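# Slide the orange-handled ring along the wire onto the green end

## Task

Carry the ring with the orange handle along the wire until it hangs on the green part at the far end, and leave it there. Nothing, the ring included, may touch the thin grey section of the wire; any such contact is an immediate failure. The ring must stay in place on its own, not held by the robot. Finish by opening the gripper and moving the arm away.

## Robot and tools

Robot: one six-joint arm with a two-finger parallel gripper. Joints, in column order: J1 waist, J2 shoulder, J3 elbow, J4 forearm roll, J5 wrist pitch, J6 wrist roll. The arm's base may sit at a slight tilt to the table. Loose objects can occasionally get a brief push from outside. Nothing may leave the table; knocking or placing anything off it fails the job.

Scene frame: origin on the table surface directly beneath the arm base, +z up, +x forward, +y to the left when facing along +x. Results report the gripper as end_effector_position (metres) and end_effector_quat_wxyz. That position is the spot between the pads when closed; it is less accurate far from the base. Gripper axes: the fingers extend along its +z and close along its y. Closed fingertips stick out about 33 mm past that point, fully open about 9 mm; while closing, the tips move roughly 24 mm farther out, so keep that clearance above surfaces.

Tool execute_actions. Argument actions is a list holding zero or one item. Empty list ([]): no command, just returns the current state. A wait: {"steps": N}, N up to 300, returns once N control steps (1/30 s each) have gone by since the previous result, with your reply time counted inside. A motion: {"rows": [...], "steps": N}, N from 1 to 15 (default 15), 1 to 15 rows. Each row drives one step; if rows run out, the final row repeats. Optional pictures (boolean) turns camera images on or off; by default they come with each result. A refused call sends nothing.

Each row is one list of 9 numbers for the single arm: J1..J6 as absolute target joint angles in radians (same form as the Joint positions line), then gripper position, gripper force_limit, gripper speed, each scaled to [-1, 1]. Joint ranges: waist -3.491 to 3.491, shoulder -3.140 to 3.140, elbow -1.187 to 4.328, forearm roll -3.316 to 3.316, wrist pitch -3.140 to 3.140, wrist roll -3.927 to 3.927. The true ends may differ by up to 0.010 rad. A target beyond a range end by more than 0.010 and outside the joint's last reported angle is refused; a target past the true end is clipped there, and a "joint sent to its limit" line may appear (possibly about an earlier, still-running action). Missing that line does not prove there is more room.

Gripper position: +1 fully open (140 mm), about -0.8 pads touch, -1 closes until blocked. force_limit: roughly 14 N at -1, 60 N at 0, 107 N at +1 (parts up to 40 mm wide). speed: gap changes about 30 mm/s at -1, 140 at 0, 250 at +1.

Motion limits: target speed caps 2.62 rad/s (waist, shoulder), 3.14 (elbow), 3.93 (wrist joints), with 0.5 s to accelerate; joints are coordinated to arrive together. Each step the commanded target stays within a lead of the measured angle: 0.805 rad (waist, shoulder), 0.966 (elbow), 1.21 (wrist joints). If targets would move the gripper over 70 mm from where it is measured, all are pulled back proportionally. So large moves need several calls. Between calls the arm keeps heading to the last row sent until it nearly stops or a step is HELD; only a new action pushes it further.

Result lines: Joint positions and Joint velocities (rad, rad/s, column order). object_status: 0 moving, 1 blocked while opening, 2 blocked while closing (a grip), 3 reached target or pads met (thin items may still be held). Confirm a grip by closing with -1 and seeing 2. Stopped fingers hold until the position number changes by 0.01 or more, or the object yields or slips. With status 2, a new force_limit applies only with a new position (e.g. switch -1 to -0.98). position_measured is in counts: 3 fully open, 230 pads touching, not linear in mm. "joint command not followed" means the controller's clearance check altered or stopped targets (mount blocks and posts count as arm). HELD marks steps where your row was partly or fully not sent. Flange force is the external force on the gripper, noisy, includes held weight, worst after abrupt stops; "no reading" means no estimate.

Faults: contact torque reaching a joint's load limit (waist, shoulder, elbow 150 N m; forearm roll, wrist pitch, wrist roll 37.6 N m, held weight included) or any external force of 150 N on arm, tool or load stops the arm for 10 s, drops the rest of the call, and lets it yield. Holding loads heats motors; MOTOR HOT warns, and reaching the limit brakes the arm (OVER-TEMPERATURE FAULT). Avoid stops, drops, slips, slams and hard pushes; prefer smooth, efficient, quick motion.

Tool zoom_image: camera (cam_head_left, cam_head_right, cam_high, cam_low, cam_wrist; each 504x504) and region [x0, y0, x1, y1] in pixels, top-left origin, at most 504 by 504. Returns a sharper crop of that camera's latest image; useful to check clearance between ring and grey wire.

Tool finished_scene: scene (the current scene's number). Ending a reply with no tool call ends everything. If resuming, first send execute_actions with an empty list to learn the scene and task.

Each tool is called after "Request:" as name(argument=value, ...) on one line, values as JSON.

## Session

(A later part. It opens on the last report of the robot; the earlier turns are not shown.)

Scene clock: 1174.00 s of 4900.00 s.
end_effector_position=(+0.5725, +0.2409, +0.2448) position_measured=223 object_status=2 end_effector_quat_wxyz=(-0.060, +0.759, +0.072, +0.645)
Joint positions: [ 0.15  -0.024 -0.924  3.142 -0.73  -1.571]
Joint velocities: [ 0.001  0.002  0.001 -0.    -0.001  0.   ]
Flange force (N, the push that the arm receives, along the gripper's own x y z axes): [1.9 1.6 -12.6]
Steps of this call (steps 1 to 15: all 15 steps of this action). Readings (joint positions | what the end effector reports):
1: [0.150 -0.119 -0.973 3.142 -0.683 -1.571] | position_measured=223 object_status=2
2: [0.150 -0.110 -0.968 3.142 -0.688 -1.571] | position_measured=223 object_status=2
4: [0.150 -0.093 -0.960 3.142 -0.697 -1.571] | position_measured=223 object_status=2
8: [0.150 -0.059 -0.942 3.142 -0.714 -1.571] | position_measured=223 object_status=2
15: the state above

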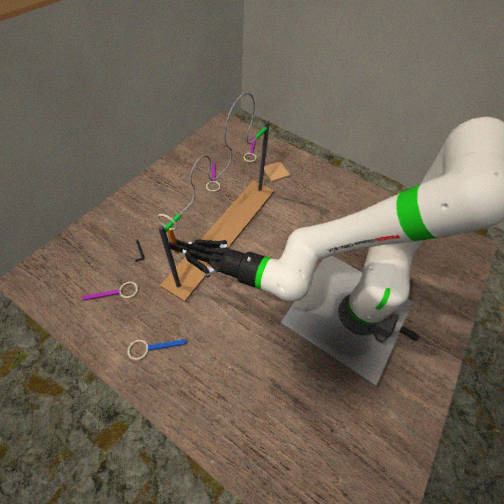

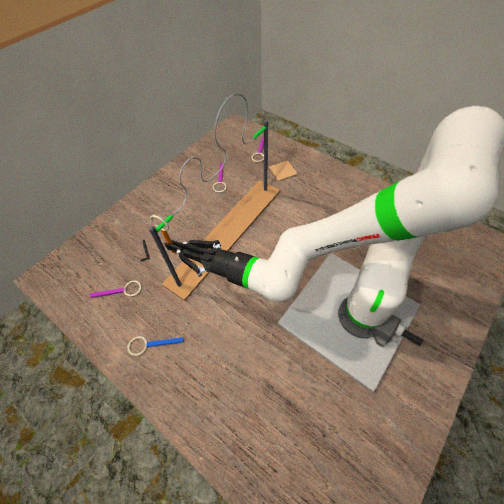

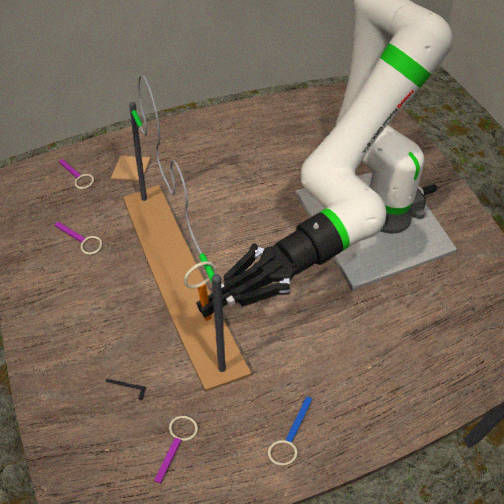

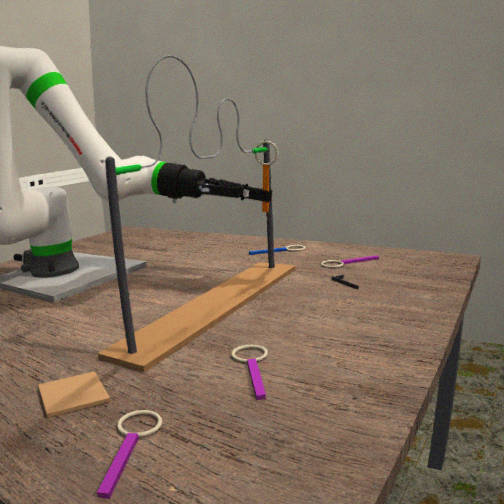

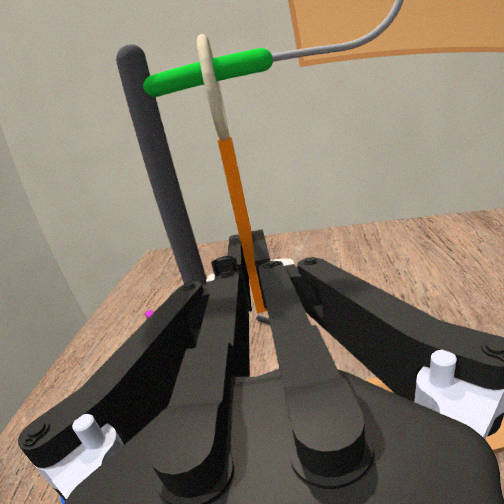

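Request:
execute_actions(actions=[])

Scene clock: 1185.23 s of 4900.00 s.
end_effector_position=(+0.5725, +0.2409, +0.2448) position_measured=223 object_status=2 end_effector_quat_wxyz=(-0.060, +0.759, +0.072, +0.645)
Joint positions: [ 0.15  -0.024 -0.924  3.142 -0.731 -1.571]
Joint velocities: [-0.     0.    -0.    -0.001 -0.     0.   ]
Flange force (N, the push that the arm receives, along the gripper's own x y z axes): [4.4 3.8 -15.3]
Steps of this call (steps 1 to 15: the robot went on to your last target; steps 16 to 90: nothing new was sent; then 8.23 s passed at rest). Readings (joint positions | what the end effector reports):
1: [0.150 -0.024 -0.924 3.142 -0.730 -1.571] | position_measured=223 object_status=2
2: [0.150 -0.024 -0.924 3.142 -0.730 -1.571] | position_measured=223 object_status=2
4: [0.150 -0.024 -0.924 3.142 -0.730 -1.571] | position_measured=223 object_status=2
8: [0.150 -0.024 -0.924 3.142 -0.730 -1.571] | position_measured=223 object_status=2
90: the state above
The arm was judged still, so your last target was given up. Only a new action makes it travel on or press farther. Fingers that are still opening or closing keep moving.

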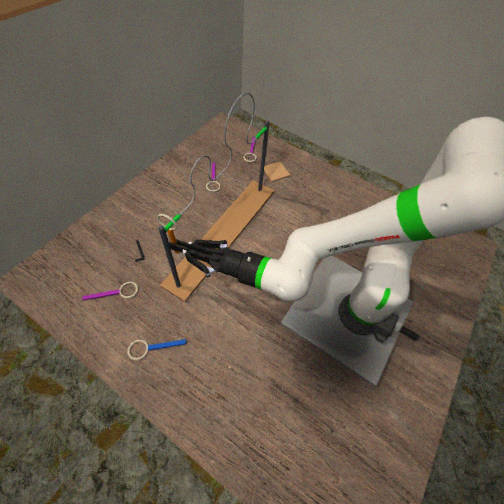

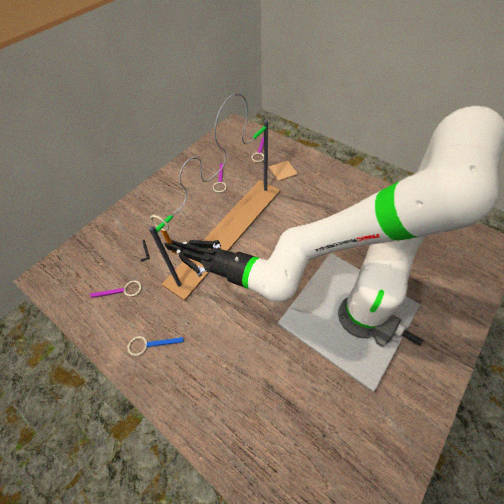

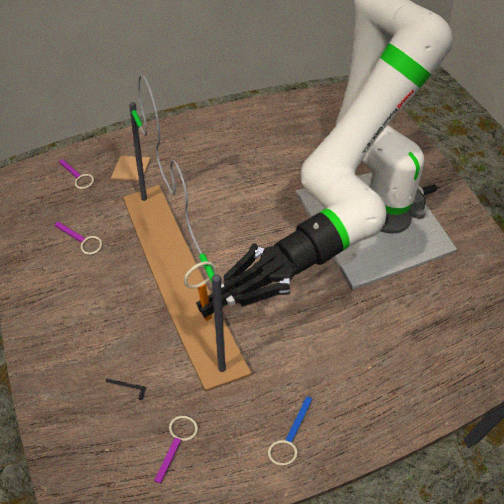

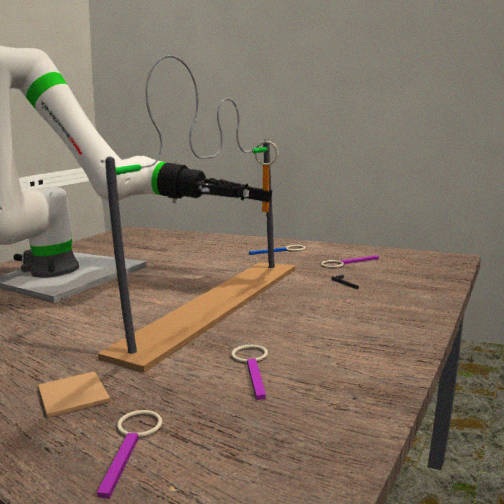

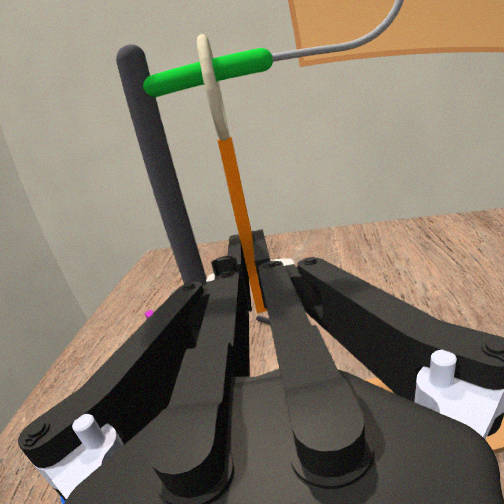

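Request:
zoom_image(camera="cam_low", region=[210, 130, 300, 220])

Region (210, 130, 300, 220) of cam_low's 504x504 image, scaled by 5.600, with more detail than that image has.

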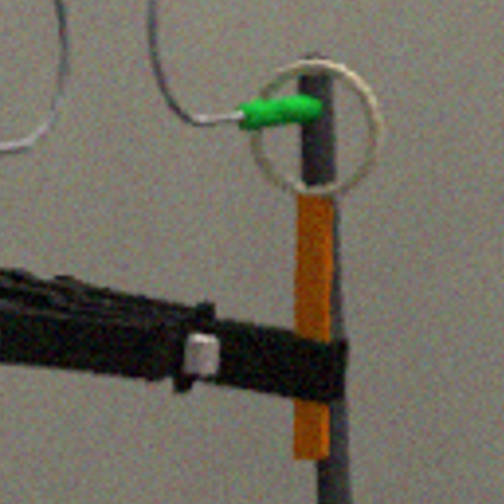

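Request:
execute_actions(actions=[{"rows": [[0.1496,-0.0239,-0.9247,3.1416,-0.7308,-1.5708,-1,-1,-1],[0.1496,-0.0244,-0.9262,3.1416,-0.7318,-1.5708,-1,-1,-1],[0.1496,-0.0253,-0.9285,3.1416,-0.7332,-1.5708,-1,-1,-1],[0.1496,-0.0263,-0.9314,3.1416,-0.7351,-1.5708,-1,-1,-1],[0.1496,-0.0276,-0.9348,3.1416,-0.7372,-1.5708,-1,-1,-1],[0.1496,-0.0290,-0.9386,3.1416,-0.7397,-1.5708,-1,-1,-1],[0.1496,-0.0305,-0.9427,3.1416,-0.7422,-1.5708,-1,-1,-1],[0.1496,-0.0319,-0.9467,3.1416,-0.7448,-1.5708,-1,-1,-1],[0.1496,-0.0334,-0.9508,3.1416,-0.7473,-1.5708,-1,-1,-1],[0.1496,-0.0348,-0.9546,3.1416,-0.7498,-1.5708,-1,-1,-1],[0.1496,-0.0361,-0.9580,3.1416,-0.7519,-1.5708,-1,-1,-1],[0.1496,-0.0371,-0.9609,3.1416,-0.7538,-1.5708,-1,-1,-1],[0.1496,-0.0380,-0.9632,3.1416,-0.7552,-1.5708,-1,-1,-1],[0.1496,-0.0385,-0.9647,3.1416,-0.7562,-1.5708,-1,-1,-1],[0.1496,-0.0387,-0.9652,3.1416,-0.7565,-1.5708,-1,-1,-1]], "steps": 15}], pictures=false)

Request:
execute_actions(actions=[{"steps": 15}])

Request:
zoom_image(camera="cam_low", region=[210, 130, 300, 220])

Scene clock: 1220.07 s of 4900.00 s.
end_effector_position=(+0.5585, +0.2383, +0.2379) position_measured=223 object_status=2 end_effector_quat_wxyz=(-0.060, +0.759, +0.072, +0.645)
Joint positions: [ 0.15  -0.038 -0.964  3.142 -0.755 -1.571]
Joint velocities: [-0.001 -0.017 -0.044  0.001 -0.028 -0.   ]
Flange force (N, the push that the arm receives, along the gripper's own x y z axes): [-3.9 4.3 -1.1]
Steps of this call (steps 1 to 90: nothing new was sent; then 31.33 s passed at rest; steps 91 to 105: all 15 steps of this action). Readings (joint positions | what the end effector reports):
91: [0.150 -0.024 -0.924 3.142 -0.731 -1.571] | position_measured=223 object_status=2
92: [0.150 -0.024 -0.924 3.142 -0.731 -1.571] | position_measured=223 object_status=2
94: [0.150 -0.025 -0.927 3.142 -0.733 -1.571] | position_measured=223 object_status=2
98: [0.150 -0.029 -0.940 3.142 -0.740 -1.571] | position_measured=223 object_status=2
105: the state above

Scene clock: 1220.57 s of 4900.00 s.
end_effector_position=(+0.5579, +0.2382, +0.2377) position_measured=223 object_status=2 end_effector_quat_wxyz=(-0.060, +0.759, +0.072, +0.645)
Joint positions: [ 0.15  -0.039 -0.965  3.142 -0.756 -1.571]
Joint velocities: [-0.002  0.     0.001 -0.001  0.     0.   ]
Flange force (N, the push that the arm receives, along the gripper's own x y z axes): [-2.2 2.6 -3.8]
Steps of this call (steps 1 to 15: the robot went on to your last target). Readings (joint positions | what the end effector reports):
1: [0.150 -0.038 -0.965 3.142 -0.756 -1.571] | position_measured=223 object_status=2
2: [0.150 -0.039 -0.965 3.142 -0.756 -1.571] | position_measured=223 object_status=2
4: [0.150 -0.039 -0.965 3.142 -0.756 -1.571] | position_measured=223 object_status=2
8: [0.150 -0.039 -0.965 3.142 -0.756 -1.571] | position_measured=223 object_status=2
15: the state above
The arm was judged still, so your last target was given up. Only a new action makes it travel on or press farther. Fingers that are still opening or closing keep moving.

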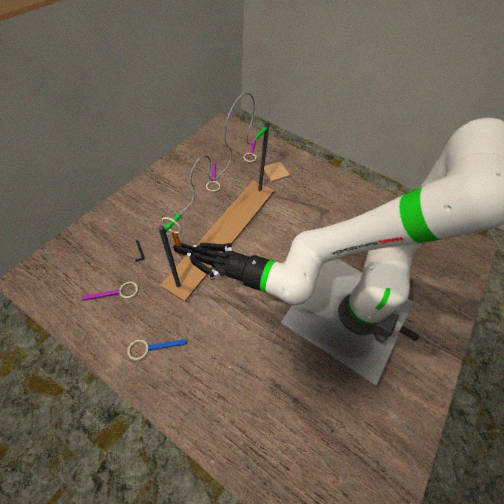

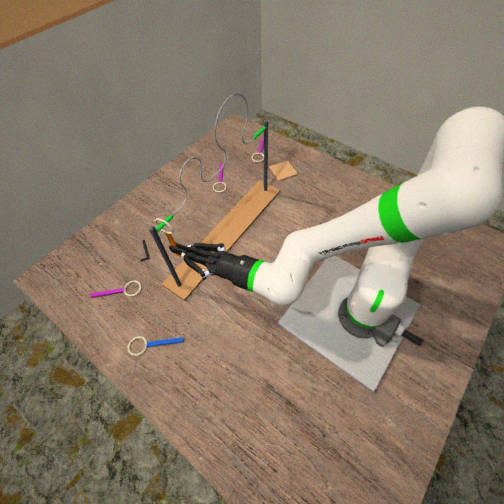

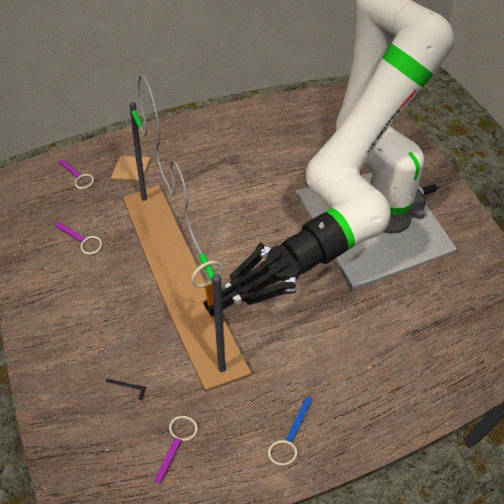

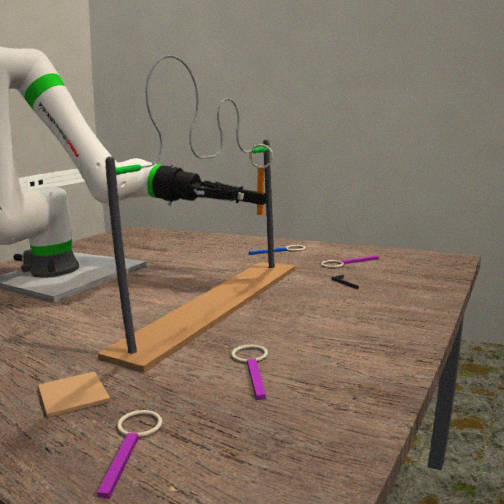

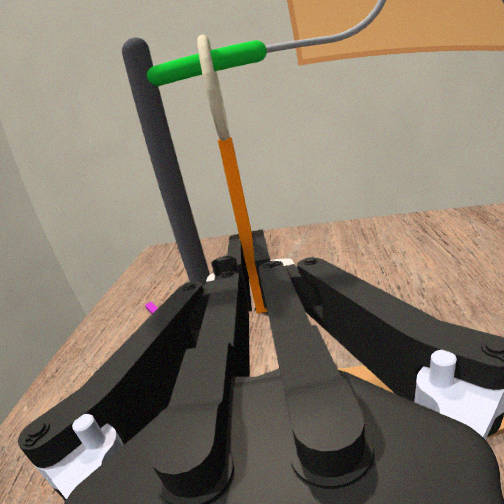

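Region (210, 130, 300, 220) of cam_low's 504x504 image, scaled by 5.600, with more detail than that image has.

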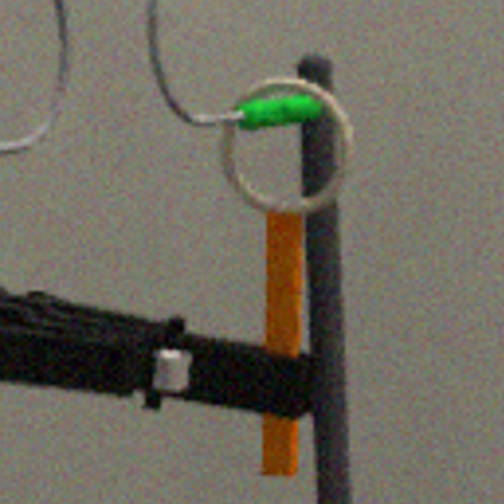

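Request:
zoom_image(camera="cam_wrist", region=[100, 20, 400, 320])

Request:
zoom_image(camera="cam_high", region=[160, 235, 280, 355])

Region (100, 20, 400, 320) of cam_wrist's 504x504 image, scaled by 1.680, with more detail than that image has.

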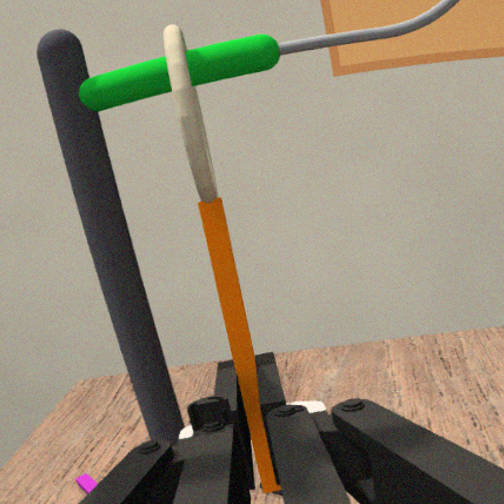

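Region (160, 235, 280, 355) of cam_high's 504x504 image, scaled by 4.200, with more detail than that image has.

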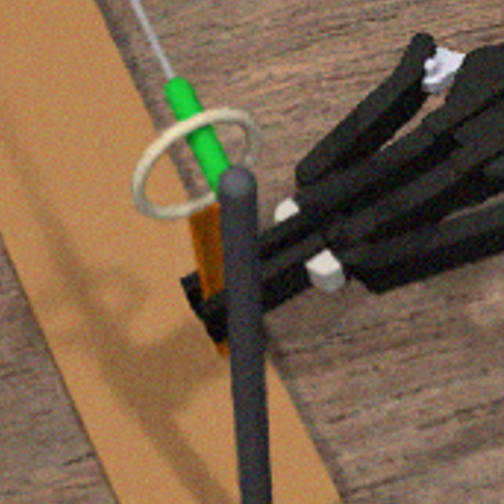

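Request:
execute_actions(actions=[{"rows": [[0.1497,-0.0386,-0.9652,3.1416,-0.7566,-1.5708,-1,-1,-1],[0.1501,-0.0384,-0.9653,3.1416,-0.7569,-1.5708,-1,-1,-1],[0.1506,-0.0380,-0.9653,3.1416,-0.7573,-1.5708,-1,-1,-1],[0.1514,-0.0375,-0.9654,3.1416,-0.7579,-1.5708,-1,-1,-1],[0.1522,-0.0369,-0.9655,3.1416,-0.7586,-1.5708,-1,-1,-1],[0.1531,-0.0363,-0.9657,3.1416,-0.7594,-1.5708,-1,-1,-1],[0.1541,-0.0356,-0.9658,3.1416,-0.7601,-1.5708,-1,-1,-1],[0.1551,-0.0350,-0.9659,3.1416,-0.7610,-1.5708,-1,-1,-1],[0.1561,-0.0343,-0.9660,3.1416,-0.7617,-1.5708,-1,-1,-1],[0.1570,-0.0337,-0.9662,3.1416,-0.7625,-1.5708,-1,-1,-1],[0.1578,-0.0331,-0.9663,3.1416,-0.7632,-1.5708,-1,-1,-1],[0.1586,-0.0326,-0.9664,3.1416,-0.7638,-1.5708,-1,-1,-1],[0.1591,-0.0322,-0.9664,3.1416,-0.7642,-1.5708,-1,-1,-1],[0.1595,-0.0320,-0.9665,3.1416,-0.7645,-1.5708,-1,-1,-1],[0.1596,-0.0319,-0.9665,3.1416,-0.7646,-1.5708,-1,-1,-1]], "steps": 15}], pictures=false)

Request:
execute_actions(actions=[{"steps": 12}])

Request:
zoom_image(camera="cam_low", region=[210, 130, 300, 220])

Request:
zoom_image(camera="cam_wrist", region=[100, 20, 400, 320])

Scene clock: 1248.53 s of 4900.00 s.
end_effector_position=(+0.5555, +0.2435, +0.2357) position_measured=223 object_status=2 end_effector_quat_wxyz=(-0.063, +0.758, +0.075, +0.644)
Joint positions: [ 0.159 -0.032 -0.966  3.142 -0.764 -1.571]
Joint velocities: [ 0.01   0.006 -0.001 -0.001 -0.007  0.   ]
Flange force (N, the push that the arm receives, along the gripper's own x y z axes): [-4.1 -6.2 -2.9]
Steps of this call (steps 1 to 90: nothing new was sent; then 24.47 s passed at rest; steps 91 to 105: all 15 steps of this action). Readings (joint positions | what the end effector reports):
91: [0.150 -0.039 -0.965 3.142 -0.757 -1.571] | position_measured=223 object_status=2
92: [0.150 -0.039 -0.965 3.142 -0.757 -1.571] | position_measured=223 object_status=2
94: [0.150 -0.038 -0.965 3.142 -0.757 -1.571] | position_measured=223 object_status=2
98: [0.153 -0.036 -0.966 3.142 -0.760 -1.571] | position_measured=223 object_status=2
105: the state above

Scene clock: 1248.93 s of 4900.00 s.
end_effector_position=(+0.5555, +0.2437, +0.2356) position_measured=223 object_status=2 end_effector_quat_wxyz=(-0.063, +0.758, +0.076, +0.644)
Joint positions: [ 0.16  -0.032 -0.966  3.142 -0.765 -1.571]
Joint velocities: [ 0.001 -0.001  0.     0.001 -0.    -0.   ]
Flange force (N, the push that the arm receives, along the gripper's own x y z axes): [-1.8 5.3 -3.9]
Steps of this call (steps 1 to 12: the robot went on to your last target). Readings (joint positions | what the end effector reports):
1: [0.159 -0.032 -0.966 3.142 -0.764 -1.571] | position_measured=223 object_status=2
2: [0.160 -0.032 -0.966 3.142 -0.765 -1.571] | position_measured=223 object_status=2
4: [0.160 -0.032 -0.966 3.142 -0.765 -1.571] | position_measured=223 object_status=2
8: [0.160 -0.032 -0.966 3.142 -0.765 -1.571] | position_measured=223 object_status=2
12: the state above

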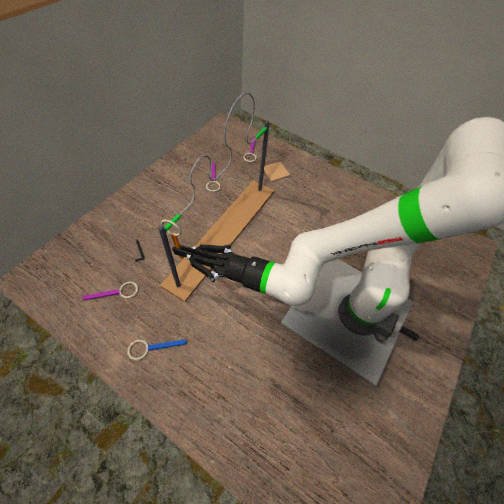

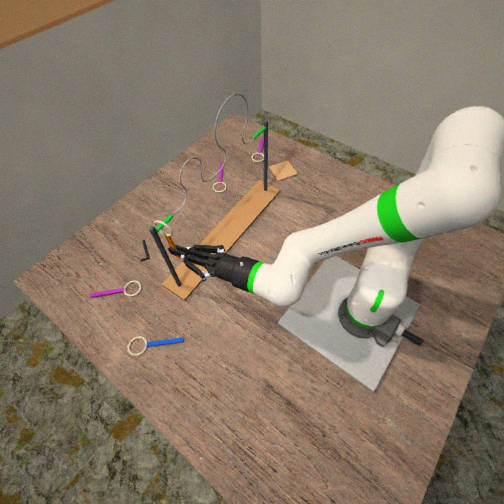

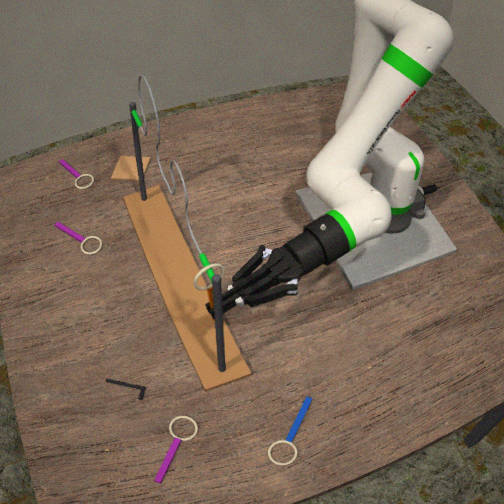

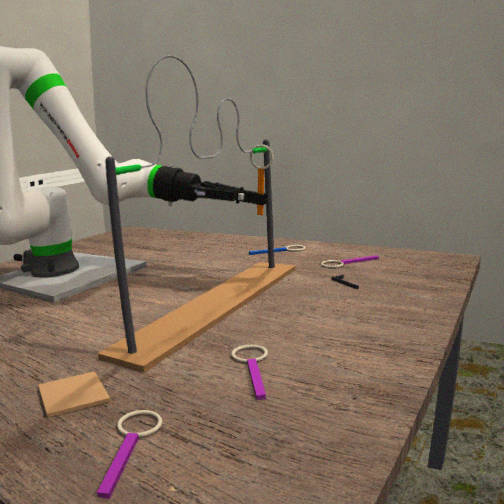

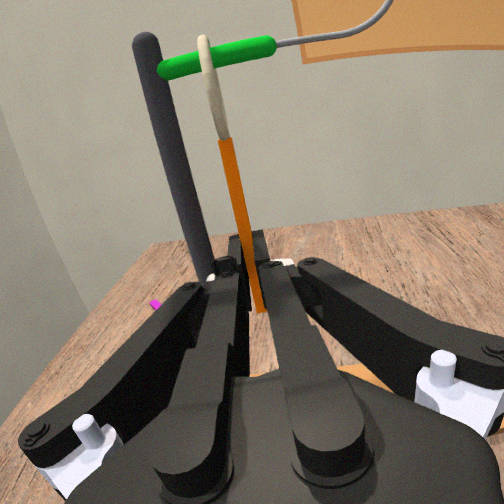

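Region (210, 130, 300, 220) of cam_low's 504x504 image, scaled by 5.600, with more detail than that image has.

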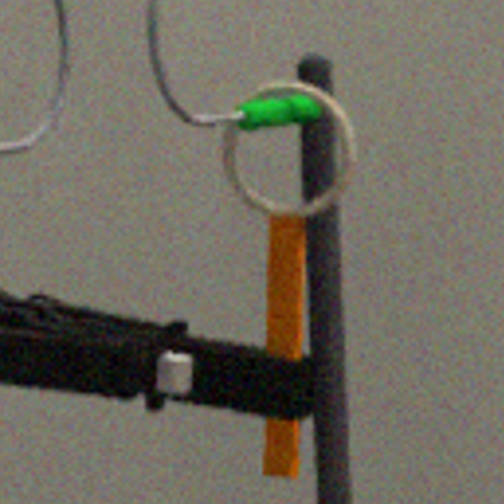

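Region (100, 20, 400, 320) of cam_wrist's 504x504 image, scaled by 1.680, with more detail than that image has.

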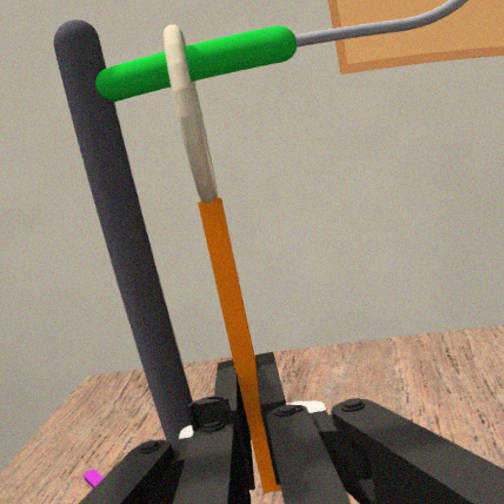

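Request:
execute_actions(actions=[{"rows": [[0.1596,-0.0319,-0.9665,3.1416,-0.7646,-1.5708,-0.6,-1,-1]], "steps": 15}], pictures=false)

Request:
execute_actions(actions=[{"steps": 15}])

Request:
zoom_image(camera="cam_low", region=[210, 130, 300, 220])

Request:
zoom_image(camera="cam_wrist", region=[100, 20, 400, 320])

Scene clock: 1267.83 s of 4900.00 s.
end_effector_position=(+0.5555, +0.2437, +0.2357) position_measured=205 object_status=0 end_effector_quat_wxyz=(-0.063, +0.758, +0.076, +0.644)
Joint positions: [ 0.16  -0.032 -0.967  3.142 -0.765 -1.571]
Joint velocities: [ 0.002 -0.    -0.     0.001  0.    -0.   ]
Flange force (N, the push that the arm receives, along the gripper's own x y z axes): [-2.7 4.1 -4.1]
Steps of this call (steps 1 to 15: the robot went on to your last target; steps 16 to 90: nothing new was sent; then 15.40 s passed at rest; steps 91 to 105: all 15 steps of this action). Readings (joint positions | what the end effector reports):
91: [0.160 -0.032 -0.967 3.142 -0.765 -1.571] | position_measured=223 object_status=0
92: [0.160 -0.032 -0.966 3.142 -0.765 -1.571] | position_measured=223 object_status=0
94: [0.160 -0.032 -0.967 3.142 -0.765 -1.571] | position_measured=219 object_status=0
98: [0.160 -0.032 -0.967 3.142 -0.765 -1.571] | position_measured=213 object_status=0
105: the state above

Scene clock: 1268.33 s of 4900.00 s.
end_effector_position=(+0.5555, +0.2437, +0.2357) position_measured=205 object_status=3 end_effector_quat_wxyz=(-0.063, +0.758, +0.076, +0.644)
Joint positions: [ 0.16  -0.032 -0.966  3.142 -0.765 -1.571]
Joint velocities: [-0.     0.001  0.001 -0.001 -0.     0.   ]
Flange force (N, the push that the arm receives, along the gripper's own x y z axes): [-2.0 4.1 -3.3]
Steps of this call (steps 1 to 15: the robot went on to your last target). Readings (joint positions | what the end effector reports):
1: [0.160 -0.032 -0.967 3.142 -0.765 -1.571] | position_measured=205 object_status=0
2: [0.160 -0.032 -0.966 3.142 -0.765 -1.571] | position_measured=205 object_status=0
4: [0.160 -0.032 -0.966 3.142 -0.765 -1.571] | position_measured=205 object_status=3
8: [0.160 -0.032 -0.967 3.142 -0.765 -1.571] | position_measured=205 object_status=3
15: the state above
The arm was judged still, so your last target was given up. Only a new action makes it travel on or press farther. Fingers that are still opening or closing keep moving.

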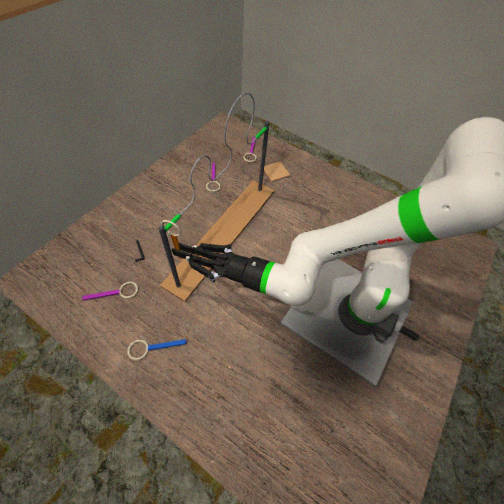

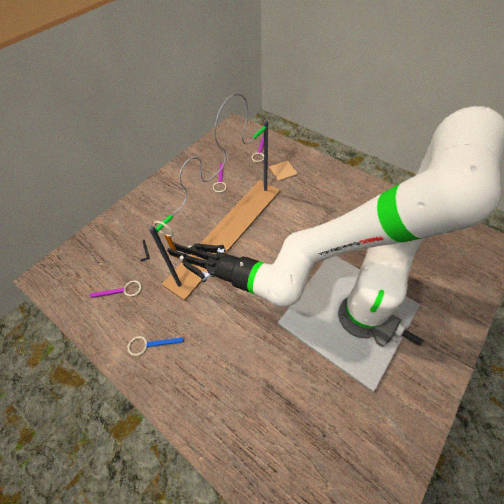

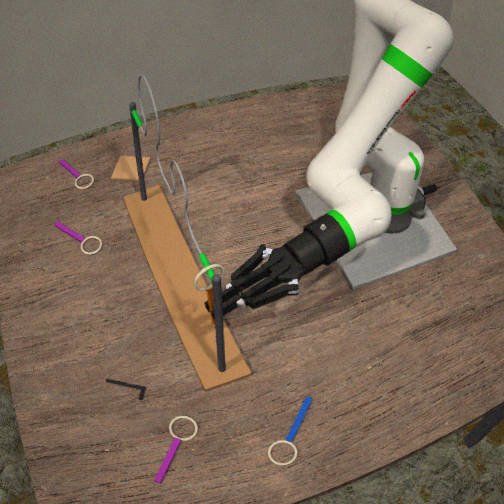

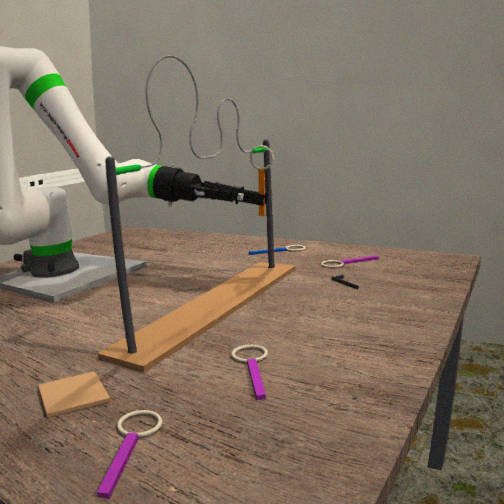

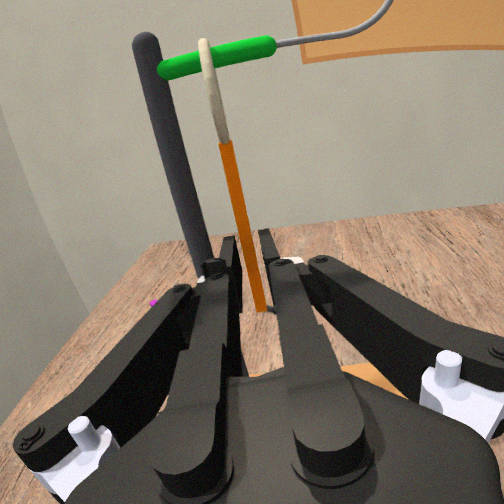

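Region (210, 130, 300, 220) of cam_low's 504x504 image, scaled by 5.600, with more detail than that image has.

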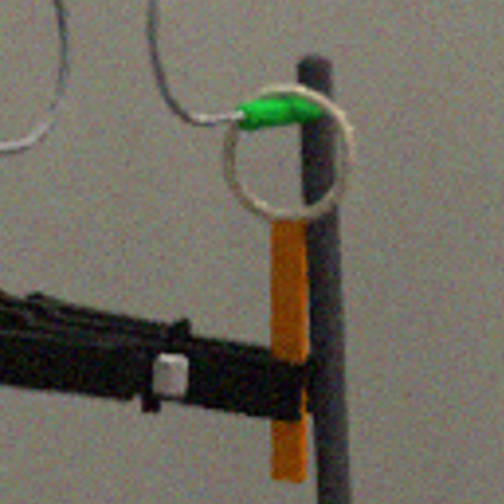

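Region (100, 20, 400, 320) of cam_wrist's 504x504 image, scaled by 1.680, with more detail than that image has.

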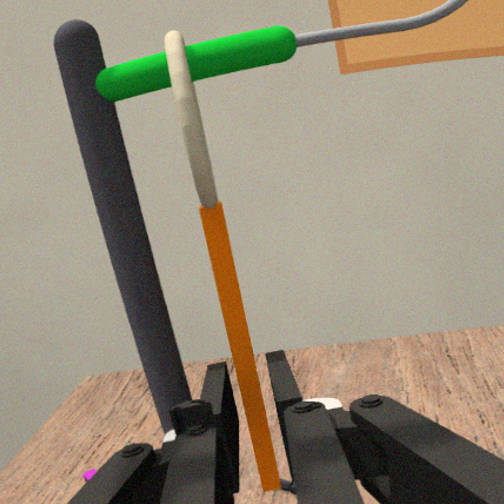

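Request:
execute_actions(actions=[{"rows": [[0.1596,-0.0327,-0.9670,3.1416,-0.7643,-1.5708,-0.6,-1,-1],[0.1596,-0.0349,-0.9683,3.1416,-0.7634,-1.5708,-0.6,-1,-1],[0.1596,-0.0385,-0.9705,3.1416,-0.7620,-1.5708,-0.6,-1,-1],[0.1596,-0.0433,-0.9734,3.1416,-0.7601,-1.5708,-0.6,-1,-1],[0.1596,-0.0494,-0.9770,3.1416,-0.7577,-1.5708,-0.6,-1,-1],[0.1596,-0.0564,-0.9813,3.1416,-0.7549,-1.5708,-0.6,-1,-1],[0.1596,-0.0644,-0.9861,3.1416,-0.7517,-1.5708,-0.6,-1,-1],[0.1596,-0.0732,-0.9914,3.1416,-0.7482,-1.5708,-0.6,-1,-1],[0.1596,-0.0828,-0.9972,3.1416,-0.7444,-1.5708,-0.6,-1,-1],[0.1596,-0.0930,-1.0033,3.1416,-0.7404,-1.5708,-0.6,-1,-1],[0.1596,-0.1037,-1.0098,3.1416,-0.7361,-1.5708,-0.6,-1,-1],[0.1596,-0.1148,-1.0165,3.1416,-0.7317,-1.5708,-0.6,-1,-1],[0.1596,-0.1262,-1.0234,3.1416,-0.7272,-1.5708,-0.6,-1,-1],[0.1596,-0.1379,-1.0305,3.1416,-0.7226,-1.5708,-0.6,-1,-1],[0.1596,-0.1497,-1.0376,3.1416,-0.7179,-1.5708,-0.6,-1,-1]], "steps": 15}], pictures=false)

Request:
execute_actions(actions=[{"rows": [[0.1596,-0.1614,-1.0446,3.1416,-0.7118,-1.5708,-0.6,-1,-1],[0.1596,-0.1731,-1.0517,3.1416,-0.7031,-1.5708,-0.6,-1,-1],[0.1596,-0.1845,-1.0586,3.1416,-0.6921,-1.5708,-0.6,-1,-1],[0.1596,-0.1956,-1.0653,3.1416,-0.6788,-1.5708,-0.6,-1,-1],[0.1596,-0.2063,-1.0718,3.1416,-0.6635,-1.5708,-0.6,-1,-1],[0.1596,-0.2165,-1.0779,3.1416,-0.6467,-1.5708,-0.6,-1,-1],[0.1596,-0.2261,-1.0837,3.1416,-0.6283,-1.5708,-0.6,-1,-1],[0.1596,-0.2349,-1.0890,3.1416,-0.6087,-1.5708,-0.6,-1,-1],[0.1596,-0.2429,-1.0938,3.1416,-0.5880,-1.5708,-0.6,-1,-1],[0.1596,-0.2499,-1.0981,3.1416,-0.5666,-1.5708,-0.6,-1,-1],[0.1596,-0.2560,-1.1017,3.1416,-0.5447,-1.5708,-0.6,-1,-1],[0.1596,-0.2608,-1.1046,3.1416,-0.5224,-1.5708,-0.6,-1,-1],[0.1596,-0.2644,-1.1068,3.1416,-0.5001,-1.5708,-0.6,-1,-1],[0.1596,-0.2666,-1.1081,3.1416,-0.4780,-1.5708,-0.6,-1,-1],[0.1596,-0.2674,-1.1086,3.1416,-0.4562,-1.5708,-0.6,-1,-1]], "steps": 15}], pictures=false)

Request:
execute_actions(actions=[{"rows": [[0.1596,-0.2674,-1.1086,3.1416,-0.4347,-1.5708,-0.6,-1,-1],[0.1596,-0.2674,-1.1086,3.1416,-0.4135,-1.5708,-0.6,-1,-1],[0.1596,-0.2674,-1.1086,3.1416,-0.3926,-1.5708,-0.6,-1,-1],[0.1596,-0.2674,-1.1086,3.1416,-0.3722,-1.5708,-0.6,-1,-1],[0.1596,-0.2674,-1.1086,3.1416,-0.3527,-1.5708,-0.6,-1,-1],[0.1596,-0.2674,-1.1086,3.1416,-0.3341,-1.5708,-0.6,-1,-1],[0.1596,-0.2674,-1.1086,3.1416,-0.3166,-1.5708,-0.6,-1,-1],[0.1596,-0.2674,-1.1086,3.1416,-0.3005,-1.5708,-0.6,-1,-1],[0.1596,-0.2674,-1.1086,3.1416,-0.2859,-1.5708,-0.6,-1,-1],[0.1596,-0.2674,-1.1086,3.1416,-0.2731,-1.5708,-0.6,-1,-1],[0.1596,-0.2674,-1.1086,3.1416,-0.2621,-1.5708,-0.6,-1,-1],[0.1596,-0.2674,-1.1086,3.1416,-0.2532,-1.5708,-0.6,-1,-1],[0.1596,-0.2674,-1.1086,3.1416,-0.2467,-1.5708,-0.6,-1,-1],[0.1596,-0.2674,-1.1086,3.1416,-0.2426,-1.5708,-0.6,-1,-1],[0.1596,-0.2674,-1.1086,3.1416,-0.2412,-1.5708,-0.6,-1,-1]], "steps": 15}], pictures=false)

Request:
execute_actions(actions=[{"steps": 15}])

Request:
zoom_image(camera="cam_low", region=[190, 130, 310, 250])

Scene clock: 1316.00 s of 4900.00 s.
end_effector_position=(+0.5310, +0.2389, +0.2420) position_measured=205 object_status=3 end_effector_quat_wxyz=(-0.063, +0.758, +0.076, +0.644)
Joint positions: [ 0.16  -0.123 -1.021  3.142 -0.729 -1.571]
Joint velocities: [ 0.002 -0.326 -0.197 -0.002  0.128  0.   ]
Flange force (N, the push that the arm receives, along the gripper's own x y z axes): no reading
Steps of this call (steps 1 to 90: nothing new was sent; then 44.17 s passed at rest; steps 91 to 105: all 15 steps of this action). Readings (joint positions | what the end effector reports):
91: [0.160 -0.032 -0.967 3.142 -0.765 -1.571] | position_measured=205 object_status=3
92: [0.160 -0.032 -0.967 3.142 -0.765 -1.571] | position_measured=205 object_status=3
94: [0.160 -0.036 -0.969 3.142 -0.763 -1.571] | position_measured=205 object_status=3
98: [0.160 -0.057 -0.982 3.142 -0.755 -1.571] | position_measured=205 object_status=3
105: the state above

Scene clock: 1316.50 s of 4900.00 s.
end_effector_position=(+0.4808, +0.2288, +0.1908) position_measured=205 object_status=3 end_effector_quat_wxyz=(-0.056, +0.808, +0.080, +0.582)
Joint positions: [ 0.16  -0.261 -1.105  3.142 -0.514 -1.571]
Joint velocities: [ 0.    -0.104 -0.063  0.001  0.631 -0.   ]
Flange force (N, the push that the arm receives, along the gripper's own x y z axes): no reading
Steps of this call (steps 1 to 15: all 15 steps of this action). Readings (joint positions | what the end effector reports):
1: [0.160 -0.134 -1.028 3.142 -0.724 -1.571] | position_measured=205 object_status=3
2: [0.160 -0.145 -1.035 3.142 -0.719 -1.571] | position_measured=205 object_status=3
4: [0.160 -0.168 -1.049 3.142 -0.705 -1.571] | position_measured=205 object_status=3
8: [0.160 -0.212 -1.075 3.142 -0.651 -1.571] | position_measured=205 object_status=3
15: the state above

Scene clock: 1317.00 s of 4900.00 s.
end_effector_position=(+0.4388, +0.2202, +0.1067) position_measured=205 object_status=3 end_effector_quat_wxyz=(-0.045, +0.877, +0.087, +0.471)
Joint positions: [ 0.16  -0.267 -1.109  3.142 -0.248 -1.571]
Joint velocities: [ 0.001 -0.    -0.    -0.001  0.175  0.   ]
Flange force (N, the push that the arm receives, along the gripper's own x y z axes): no reading
Steps of this call (steps 1 to 15: all 15 steps of this action). Readings (joint positions | what the end effector reports):
1: [0.160 -0.264 -1.106 3.142 -0.492 -1.571] | position_measured=205 object_status=3
2: [0.160 -0.266 -1.108 3.142 -0.470 -1.571] | position_measured=205 object_status=3
4: [0.160 -0.267 -1.108 3.142 -0.427 -1.571] | position_measured=205 object_status=3
8: [0.160 -0.267 -1.109 3.142 -0.345 -1.571] | position_measured=205 object_status=3
15: the state above

Scene clock: 1317.50 s of 4900.00 s.
end_effector_position=(+0.4375, +0.2199, +0.1047) position_measured=205 object_status=3 end_effector_quat_wxyz=(-0.045, +0.878, +0.087, +0.468)
Joint positions: [ 0.16  -0.267 -1.109  3.142 -0.241 -1.571]
Joint velocities: [ 0.001  0.     0.    -0.     0.    -0.   ]
Flange force (N, the push that the arm receives, along the gripper's own x y z axes): no reading
Steps of this call (steps 1 to 15: the robot went on to your last target). Readings (joint positions | what the end effector reports):
1: [0.160 -0.267 -1.109 3.142 -0.243 -1.571] | position_measured=205 object_status=3
2: [0.160 -0.267 -1.109 3.142 -0.242 -1.571] | position_measured=205 object_status=3
4: [0.160 -0.267 -1.109 3.142 -0.241 -1.571] | position_measured=205 object_status=3
8: [0.160 -0.267 -1.109 3.142 -0.241 -1.571] | position_measured=205 object_status=3
15: the state above
The arm was judged still, so your last target was given up. Only a new action makes it travel on or press farther. Fingers that are still opening or closing keep moving.

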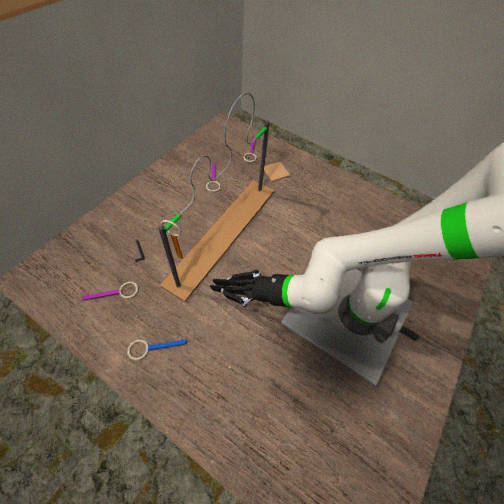

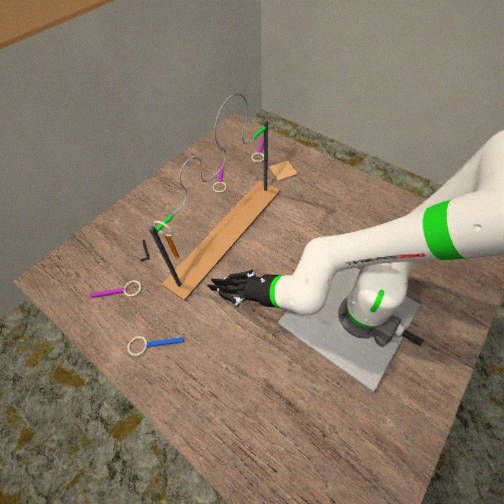

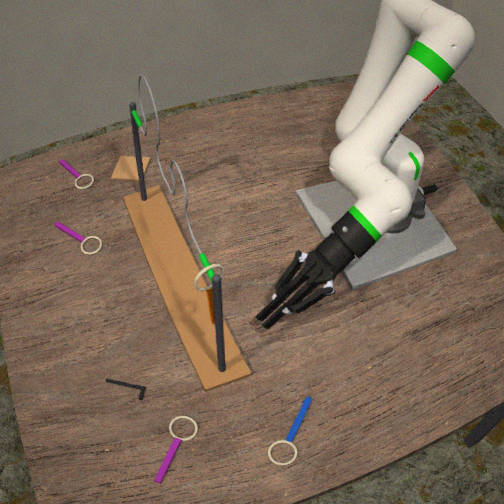

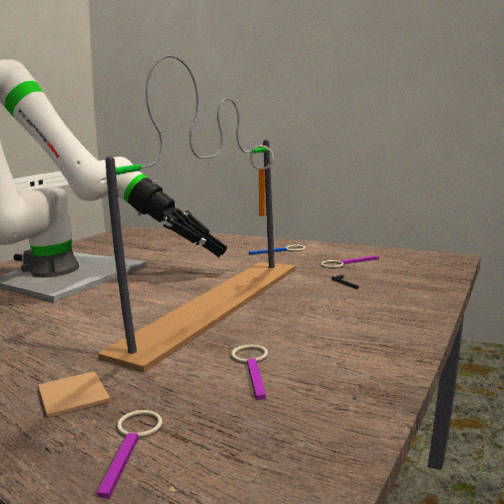

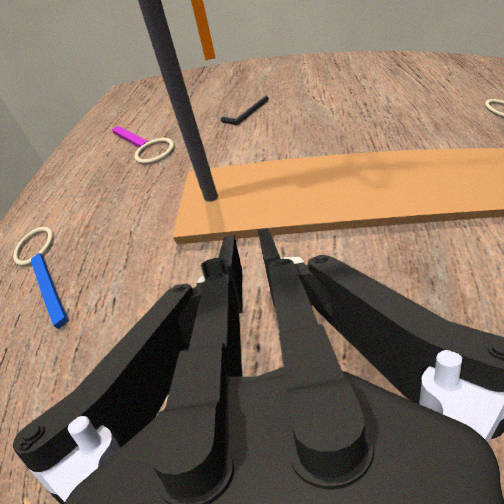

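Region (190, 130, 310, 250) of cam_low's 504x504 image, scaled by 4.200, with more detail than that image has.

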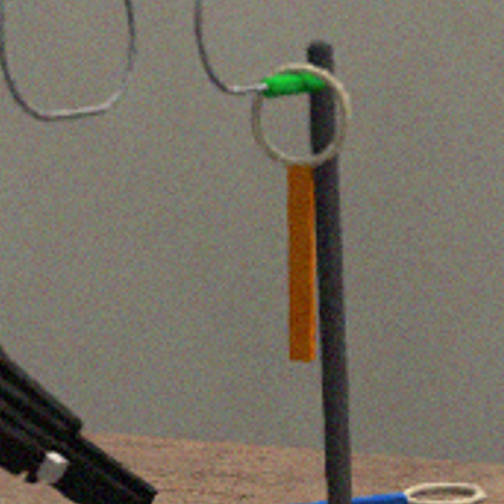

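The ring hangs freely on the goal green and the gripper is clear.

Request:
finished_scene(scene=2)

The scene is finished: the task was done.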